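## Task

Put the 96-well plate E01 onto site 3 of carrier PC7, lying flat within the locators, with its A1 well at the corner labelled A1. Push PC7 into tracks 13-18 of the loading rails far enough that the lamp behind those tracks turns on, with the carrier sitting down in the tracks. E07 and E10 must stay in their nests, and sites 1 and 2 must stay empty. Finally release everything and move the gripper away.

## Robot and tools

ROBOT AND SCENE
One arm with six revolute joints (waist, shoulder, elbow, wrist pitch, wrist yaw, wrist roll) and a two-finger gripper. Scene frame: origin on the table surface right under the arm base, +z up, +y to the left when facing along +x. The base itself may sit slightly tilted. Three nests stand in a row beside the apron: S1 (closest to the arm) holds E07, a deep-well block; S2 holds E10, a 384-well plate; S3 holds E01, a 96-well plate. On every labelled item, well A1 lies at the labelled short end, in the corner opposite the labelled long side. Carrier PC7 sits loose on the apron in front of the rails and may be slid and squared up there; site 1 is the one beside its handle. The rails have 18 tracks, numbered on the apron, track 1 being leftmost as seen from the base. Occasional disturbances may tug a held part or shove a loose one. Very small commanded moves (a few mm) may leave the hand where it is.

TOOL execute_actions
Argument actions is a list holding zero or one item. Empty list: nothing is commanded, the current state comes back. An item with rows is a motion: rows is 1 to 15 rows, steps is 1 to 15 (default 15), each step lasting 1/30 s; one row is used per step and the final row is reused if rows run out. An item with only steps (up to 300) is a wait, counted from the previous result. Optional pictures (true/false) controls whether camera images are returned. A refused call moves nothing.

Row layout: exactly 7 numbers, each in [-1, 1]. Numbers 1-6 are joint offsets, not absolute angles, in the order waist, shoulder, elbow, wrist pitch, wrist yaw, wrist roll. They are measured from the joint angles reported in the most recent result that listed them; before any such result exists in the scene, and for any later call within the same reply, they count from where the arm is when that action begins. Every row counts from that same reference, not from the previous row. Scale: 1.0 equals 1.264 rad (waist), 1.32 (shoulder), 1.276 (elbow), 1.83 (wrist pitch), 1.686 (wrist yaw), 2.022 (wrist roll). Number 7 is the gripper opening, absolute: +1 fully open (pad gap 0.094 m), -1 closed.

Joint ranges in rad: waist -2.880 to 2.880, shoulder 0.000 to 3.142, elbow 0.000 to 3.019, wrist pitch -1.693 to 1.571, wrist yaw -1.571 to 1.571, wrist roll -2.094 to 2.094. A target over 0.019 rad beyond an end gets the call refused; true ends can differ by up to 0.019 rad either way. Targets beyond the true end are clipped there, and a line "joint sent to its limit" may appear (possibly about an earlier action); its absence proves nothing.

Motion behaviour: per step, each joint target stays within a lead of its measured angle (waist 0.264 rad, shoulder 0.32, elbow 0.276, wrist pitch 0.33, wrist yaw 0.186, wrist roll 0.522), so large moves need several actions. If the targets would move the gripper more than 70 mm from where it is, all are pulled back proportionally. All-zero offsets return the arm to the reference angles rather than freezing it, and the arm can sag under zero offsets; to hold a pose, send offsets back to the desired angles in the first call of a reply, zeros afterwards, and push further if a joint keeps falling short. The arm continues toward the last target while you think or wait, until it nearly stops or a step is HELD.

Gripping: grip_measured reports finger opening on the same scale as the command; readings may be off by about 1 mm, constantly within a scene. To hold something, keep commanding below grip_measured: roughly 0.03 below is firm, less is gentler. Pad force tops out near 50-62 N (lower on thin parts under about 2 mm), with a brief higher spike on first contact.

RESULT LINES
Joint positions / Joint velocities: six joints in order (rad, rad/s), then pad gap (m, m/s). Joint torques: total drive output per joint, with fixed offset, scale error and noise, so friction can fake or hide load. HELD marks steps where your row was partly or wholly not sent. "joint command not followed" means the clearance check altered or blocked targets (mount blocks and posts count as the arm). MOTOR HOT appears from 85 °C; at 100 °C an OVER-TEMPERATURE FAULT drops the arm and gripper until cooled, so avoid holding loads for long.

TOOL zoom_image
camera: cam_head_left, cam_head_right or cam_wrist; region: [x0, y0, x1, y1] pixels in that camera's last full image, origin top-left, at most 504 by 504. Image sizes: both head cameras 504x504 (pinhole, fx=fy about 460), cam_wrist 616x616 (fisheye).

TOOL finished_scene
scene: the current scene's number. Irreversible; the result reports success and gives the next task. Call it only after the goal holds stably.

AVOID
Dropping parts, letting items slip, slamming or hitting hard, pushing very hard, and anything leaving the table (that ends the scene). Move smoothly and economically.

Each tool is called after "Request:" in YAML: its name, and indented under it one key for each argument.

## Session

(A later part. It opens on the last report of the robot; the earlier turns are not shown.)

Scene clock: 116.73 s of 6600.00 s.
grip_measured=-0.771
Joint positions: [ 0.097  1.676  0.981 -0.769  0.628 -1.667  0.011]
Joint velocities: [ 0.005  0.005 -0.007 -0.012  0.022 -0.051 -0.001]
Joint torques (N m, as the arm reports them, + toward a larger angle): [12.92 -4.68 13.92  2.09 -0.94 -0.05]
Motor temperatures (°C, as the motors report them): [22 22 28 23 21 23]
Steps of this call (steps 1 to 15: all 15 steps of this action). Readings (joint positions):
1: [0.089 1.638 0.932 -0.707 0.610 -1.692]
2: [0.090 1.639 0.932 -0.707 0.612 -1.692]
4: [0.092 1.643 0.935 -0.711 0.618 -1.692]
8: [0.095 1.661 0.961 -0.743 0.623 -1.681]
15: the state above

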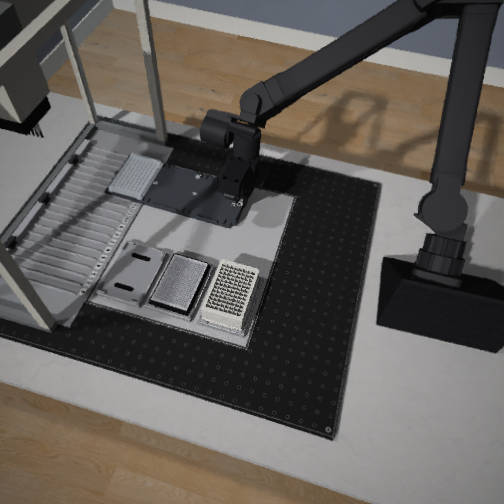

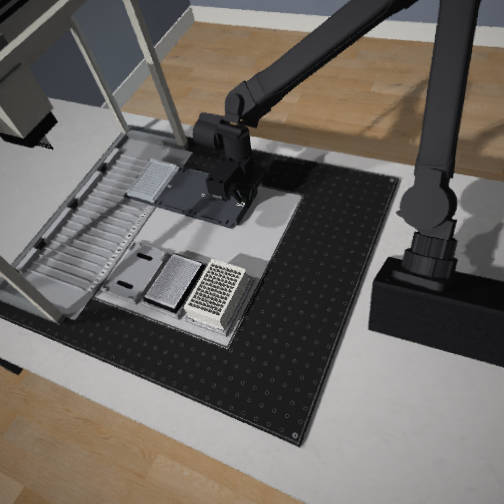

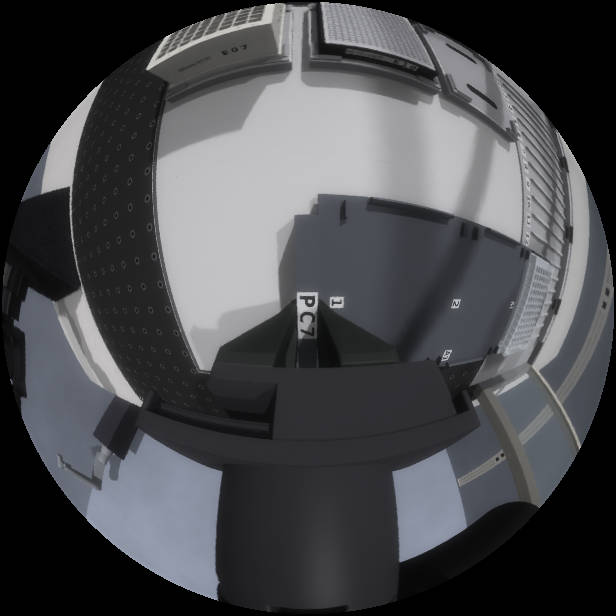

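Jammed, rear likely drifting right. Relieve, shift left, push.

Request:
execute_actions:
  actions:
    - {"rows":[[0.015,0,0,0,-0.02,0,-0.82],[0.018,0,0,0,-0.025,0,-0.82],[0.02,0,0,0,-0.025,0,-0.82],[0.02,0,0,0,-0.025,0,-0.82],[0.02,0,0.03,0.01,-0.025,0,-0.82],[0.02,0.01,0.04,0.02,-0.025,0,-0.82],[0.021,0.02,0.05,0.025,-0.025,0,-0.82],[0.022,0.028,0.06,0.025,-0.025,0,-0.82],[0.024,0.036,0.07,0.025,-0.025,0,-0.82],[0.026,0.044,0.082,0.025,-0.025,0,-0.82]]}

Request:
zoom_image:
  camera: "cam_head_right"
  region: [90,130,270,250]

Scene clock: 119.53 s of 6600.00 s.
grip_measured=-0.771
Joint positions: [ 0.097  1.676  0.982 -0.771  0.623 -1.664  0.011]
Joint velocities: [-0.005 -0.005 -0.007 -0.002  0.022 -0.022  0.   ]
Joint torques (N m, as the arm reports them, + toward a larger angle): [14.32 -4.56 13.31  2.22 -1.53 -0.02]
Motor temperatures (°C, as the motors report them): [22 22 28 23 21 23]
Steps of this call (steps 1 to 15: the robot went on to your last target; steps 16 to 69: nothing new was sent; steps 70 to 84: all 15 steps of this action). Readings (joint positions):
70: [0.097 1.675 0.978 -0.772 0.626 -1.666]
71: [0.097 1.674 0.978 -0.772 0.622 -1.666]
73: [0.097 1.674 0.978 -0.772 0.622 -1.665]
77: [0.097 1.674 0.980 -0.771 0.622 -1.665]
84: the state above

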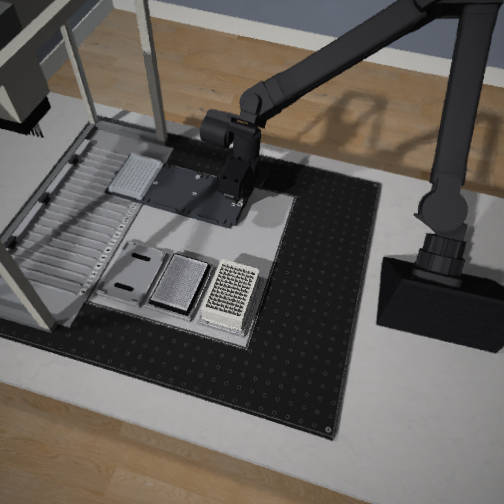

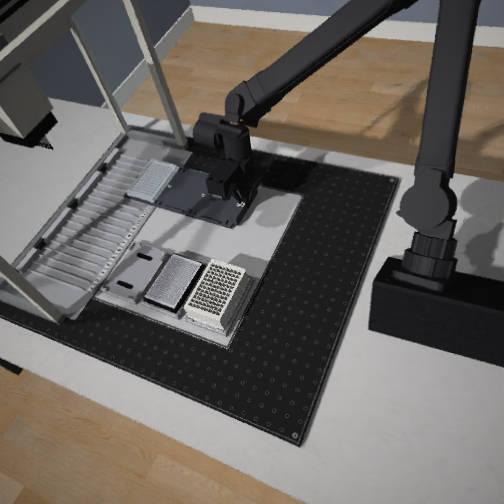

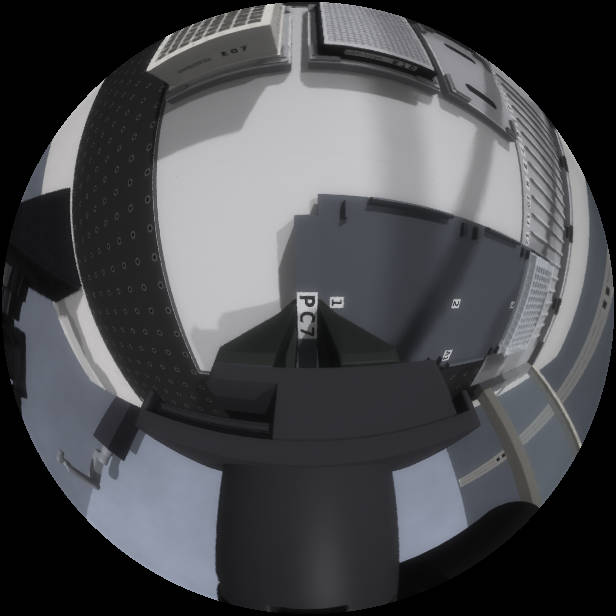

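Region (90, 130, 270, 250) of cam_head_right's 504x504 image, scaled by 2.800, with more detail than that image has.

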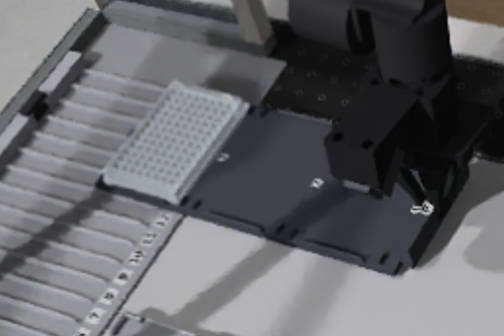

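Other way.

Request:
execute_actions:
  actions:
    - {"rows":[[0,0,0,0,0.01,0,-0.82],[0,0,0,0,0.025,0,-0.82],[0,0,0,0,0.035,0,-0.82],[0,0,0,0,0.035,0,-0.82],[0,0,0.03,0.01,0.035,0,-0.82],[0,0.01,0.04,0.02,0.035,-0.01,-0.82],[0,0.015,0.05,0.025,0.035,-0.01,-0.82],[0,0.022,0.06,0.025,0.035,-0.01,-0.82],[0.005,0.03,0.07,0.025,0.035,-0.01,-0.82],[0.005,0.038,0.082,0.025,0.035,-0.01,-0.82]]}
  pictures: false

Scene clock: 121.80 s of 6600.00 s.
grip_measured=-0.771
Joint positions: [ 0.099  1.704  1.029 -0.765  0.669 -1.691  0.011]
Joint velocities: [-0.024  0.054  0.076  0.017 -0.037 -0.081 -0.001]
Joint torques (N m, as the arm reports them, + toward a larger angle): [12.31 -7.83  9.08  1.91  0.32  0.17]
Motor temperatures (°C, as the motors report them): [22 22 29 23 21 23]
Steps of this call (steps 1 to 15: the robot went on to your last target; steps 16 to 53: nothing new was sent; steps 54 to 68: all 15 steps of this action). Readings (joint positions):
54: [0.097 1.675 0.979 -0.773 0.634 -1.664]
55: [0.098 1.675 0.979 -0.773 0.644 -1.664]
57: [0.099 1.675 0.979 -0.773 0.662 -1.666]
61: [0.099 1.675 0.982 -0.769 0.665 -1.674]
68: the state above

Request:
execute_actions:
  actions:
    - {"rows":[[0.008,0.018,0.045,0.018,0,0,-0.82],[0.009,0.024,0.056,0.016,0,0,-0.82],[0.01,0.03,0.067,0.014,0,0,-0.82],[0.011,0.037,0.078,0.012,0,0,-0.82],[0.012,0.043,0.089,0.01,0,0,-0.82],[0.013,0.05,0.1,0.007,0,0,-0.82],[0.014,0.057,0.11,0.004,0,0,-0.82],[0.015,0.064,0.12,0.001,0,0,-0.82],[0.016,0.071,0.13,-0.002,0,0,-0.82]]}

Scene clock: 124.20 s of 6600.00 s.
grip_measured=-0.771
Joint positions: [ 0.11   1.782  1.141 -0.775  0.662 -1.697  0.011]
Joint velocities: [ 0.005 -0.015  0.007  0.002 -0.007  0.081 -0.001]
Joint torques (N m, as the arm reports them, + toward a larger angle): [13.88 -9.13  9.58  0.91  0.07  0.08]
Motor temperatures (°C, as the motors report them): [22 22 29 23 21 23]
Steps of this call (steps 1 to 15: the robot went on to your last target; steps 16 to 57: nothing new was sent; steps 58 to 72: all 15 steps of this action). Readings (joint positions):
58: [0.099 1.706 1.031 -0.764 0.667 -1.695]
59: [0.099 1.706 1.032 -0.764 0.666 -1.696]
61: [0.099 1.710 1.037 -0.764 0.665 -1.696]
65: [0.104 1.741 1.081 -0.770 0.664 -1.697]
72: the state above

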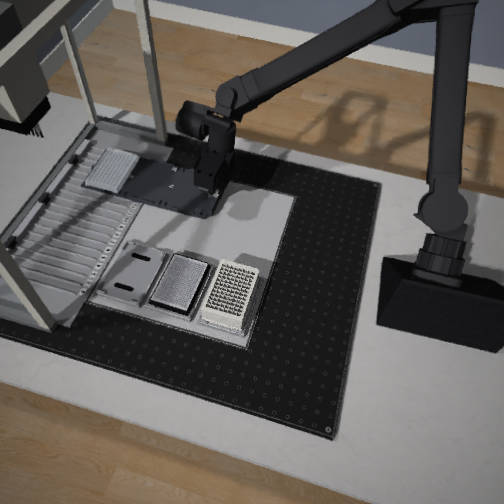

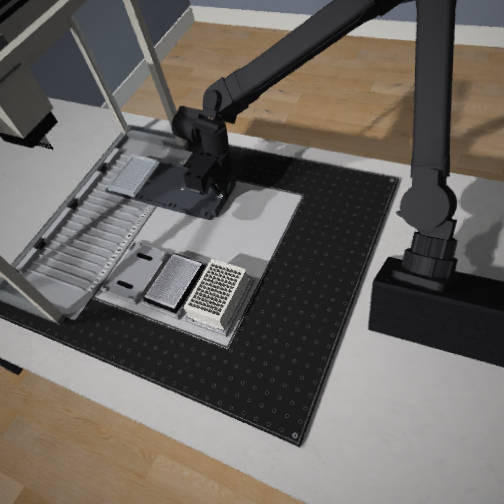

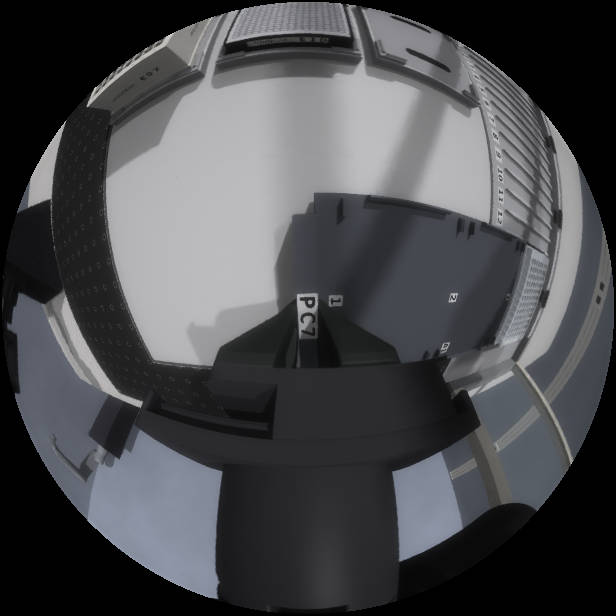

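Request:
execute_actions:
  actions:
    - {"rows":[[0.006,0.015,0.045,0.01,0,0,-0.82],[0.007,0.021,0.055,0.008,0,0,-0.82],[0.008,0.027,0.065,0.006,0,0,-0.82],[0.009,0.033,0.075,0.004,0,0,-0.82],[0.01,0.039,0.085,0.002,0,0,-0.82],[0.011,0.045,0.095,0,0,0,-0.82],[0.012,0.051,0.105,-0.003,0,0,-0.82],[0.013,0.057,0.115,-0.006,0,0,-0.82],[0.013,0.063,0.125,-0.009,0,0,-0.82],[0.014,0.069,0.135,-0.012,0,0,-0.82]]}

Scene clock: 126.27 s of 6600.00 s.
grip_measured=-0.771
Joint positions: [ 0.116  1.854  1.253 -0.804  0.658 -1.699  0.011]
Joint velocities: [-0.005 -0.005 -0.002  0.012 -0.022  0.007  0.001]
Joint torques (N m, as the arm reports them, + toward a larger angle): [15.22 -9.76 10.23  1.03 -0.07  0.04]
Motor temperatures (°C, as the motors report them): [22 22 29 23 21 23]
Steps of this call (steps 1 to 15: the robot went on to your last target; steps 16 to 47: nothing new was sent; steps 48 to 62: all 15 steps of this action). Readings (joint positions):
48: [0.110 1.782 1.141 -0.775 0.661 -1.697]
49: [0.110 1.782 1.141 -0.775 0.660 -1.698]
51: [0.110 1.785 1.146 -0.777 0.660 -1.698]
55: [0.112 1.810 1.186 -0.793 0.660 -1.698]
62: the state above

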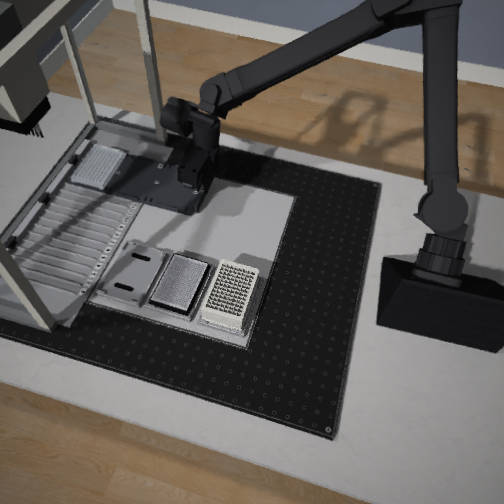

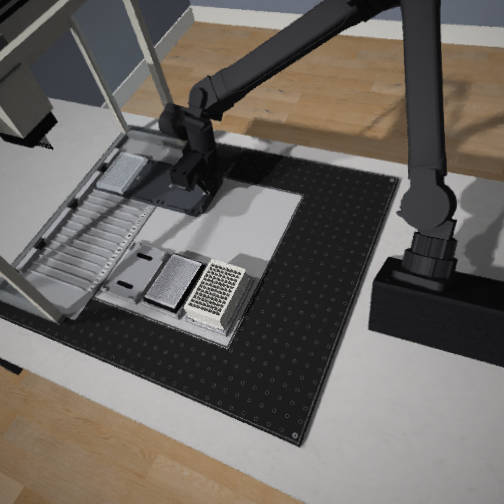

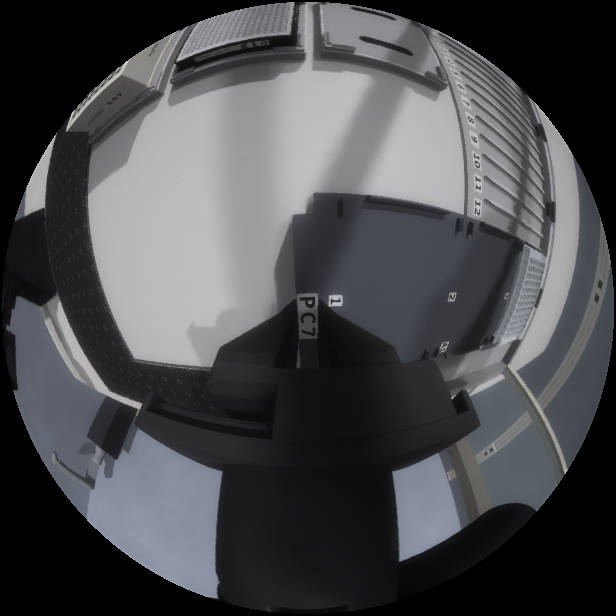

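Request:
execute_actions:
  actions:
    - {"rows":[[0.006,0.015,0.045,0.01,0,0,-0.82],[0.007,0.021,0.055,0.012,0,0,-0.82],[0.008,0.027,0.065,0.014,0,0,-0.82],[0.009,0.033,0.075,0.016,0,0,-0.82],[0.01,0.039,0.085,0.018,0,0,-0.82],[0.01,0.045,0.095,0.02,0,0,-0.82],[0.01,0.052,0.105,0.022,0,0,-0.82]]}

Scene clock: 128.50 s of 6600.00 s.
grip_measured=-0.770
Joint positions: [ 0.12   1.879  1.289 -0.812  0.663 -1.7    0.011]
Joint velocities: [-0.015 -0.015 -0.002 -0.012 -0.022 -0.037  0.001]
Joint torques (N m, as the arm reports them, + toward a larger angle): [15.25 -8.11 13.46  2.31 -0.34  0.02]
Motor temperatures (°C, as the motors report them): [22 22 29 23 21 23]
Steps of this call (steps 1 to 15: the robot went on to your last target; steps 16 to 52: nothing new was sent; steps 53 to 67: all 15 steps of this action). Readings (joint positions):
53: [0.116 1.854 1.253 -0.804 0.657 -1.699]
54: [0.116 1.854 1.253 -0.804 0.657 -1.699]
56: [0.116 1.857 1.257 -0.804 0.657 -1.699]
60: [0.119 1.879 1.288 -0.810 0.660 -1.700]
67: the state above

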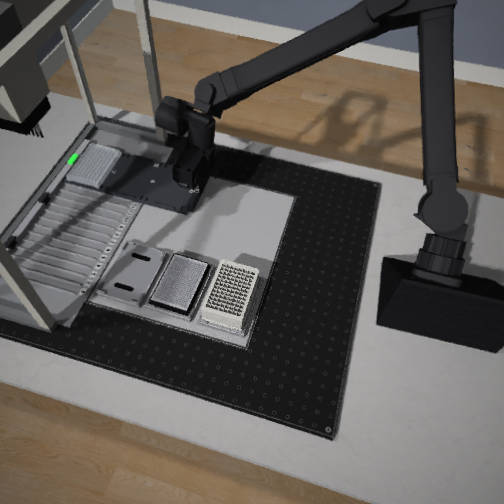

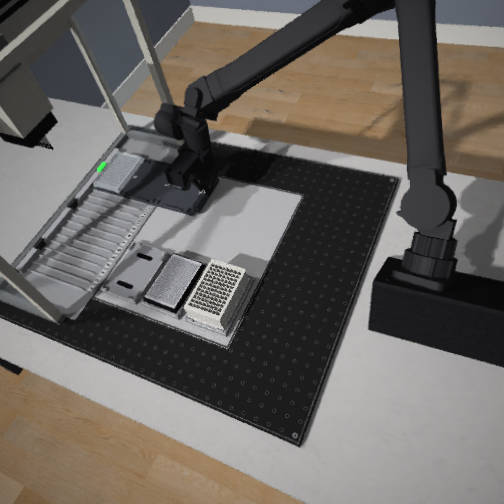

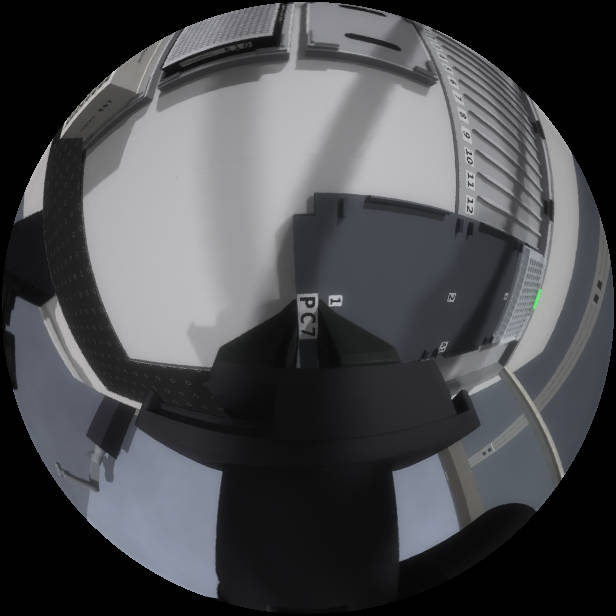

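Request:
execute_actions:
  actions:
    - {"rows":[[0,0,0.02,0,0,0,-0.7],[0,0,0.02,0,0,0,0],[0,0,0.02,0,0,0,0],[0,0,0.02,0,0,0,0],[0.02,-0.02,0.02,0,0,0,0],[0.03,-0.035,0.02,-0.015,0,0,0],[0.045,-0.05,0.02,-0.03,0,0,0],[0.06,-0.07,0.02,-0.04,0,0,0],[0.08,-0.09,0.02,-0.055,0,0,0]]}
  pictures: false

Request:
execute_actions:
  actions:
    - {"rows":[[0,-0.05,0,0,0,0,0],[0,-0.1,-0.04,0,0,0,0],[0,-0.15,-0.08,0,0,0,0],[0,-0.2,-0.13,0,0,0,0],[0,-0.25,-0.18,0,0,0,0],[0,-0.3,-0.22,0,0,0,0],[0,-0.35,-0.26,0,0,0,0],[0,-0.4,-0.3,0,0,0,0]]}

Scene clock: 130.77 s of 6600.00 s.
grip_measured=-0.002
Joint positions: [ 0.223  1.767  1.289 -0.893  0.662 -1.7    0.047]
Joint velocities: [ 0.22  -0.327 -0.007 -0.002  0.037  0.066 -0.   ]
Joint torques (N m, as the arm reports them, + toward a larger angle): [12.37 -9.23  8.37  0.23 -0.15  0.02]
Motor temperatures (°C, as the motors report them): [22 22 30 23 20 23]
Steps of this call (steps 1 to 15: the robot went on to your last target; steps 16 to 53: nothing new was sent; steps 54 to 68: all 15 steps of this action). Readings (joint positions):
54: [0.120 1.879 1.289 -0.817 0.662 -1.700]
55: [0.120 1.879 1.289 -0.817 0.662 -1.700]
57: [0.120 1.879 1.289 -0.817 0.662 -1.700]
61: [0.133 1.868 1.289 -0.838 0.662 -1.700]
68: the state above

Scene clock: 131.27 s of 6600.00 s.
grip_measured=-0.002
Joint positions: [ 0.234  1.179  0.917 -0.891  0.662 -1.7    0.047]
Joint velocities: [-0.005  0.054 -0.007  0.012 -0.11  -0.037  0.   ]
Joint torques (N m, as the arm reports them, + toward a larger angle): [ 6.28 -0.47  6.19  1.   -0.2   0.04]
Motor temperatures (°C, as the motors report them): [22 22 30 23 20 23]
Steps of this call (steps 1 to 15: all 15 steps of this action). Readings (joint positions):
1: [0.230 1.754 1.289 -0.893 0.662 -1.700]
2: [0.233 1.738 1.282 -0.893 0.662 -1.700]
4: [0.234 1.673 1.229 -0.891 0.662 -1.700]
8: [0.234 1.434 1.033 -0.891 0.662 -1.700]
15: the state above

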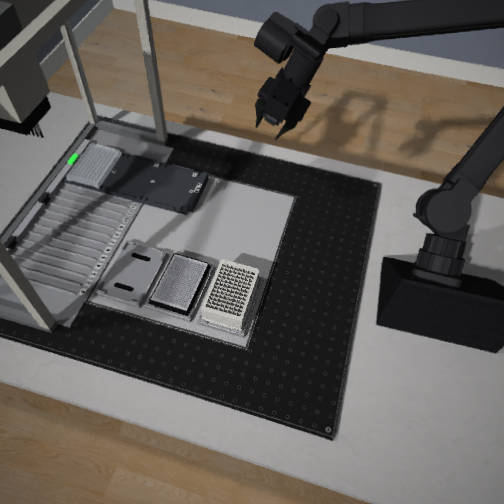

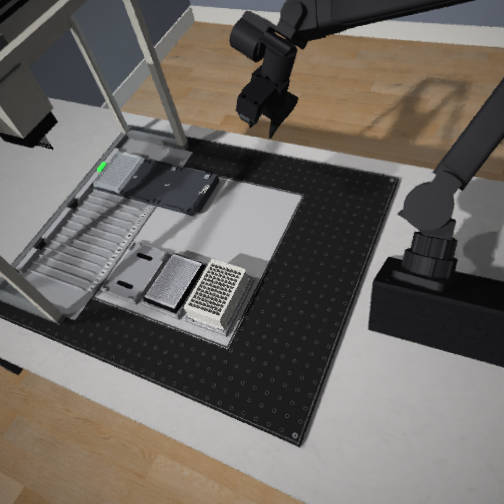

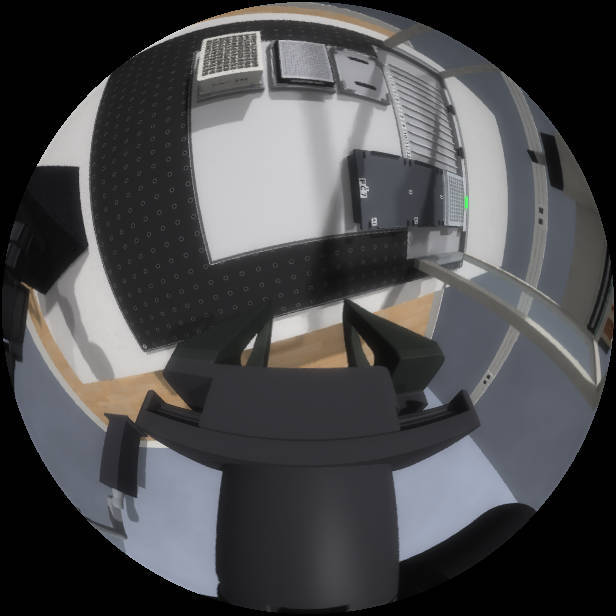

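Request:
finished_scene:
  scene: 2

The scene is finished: the task was done.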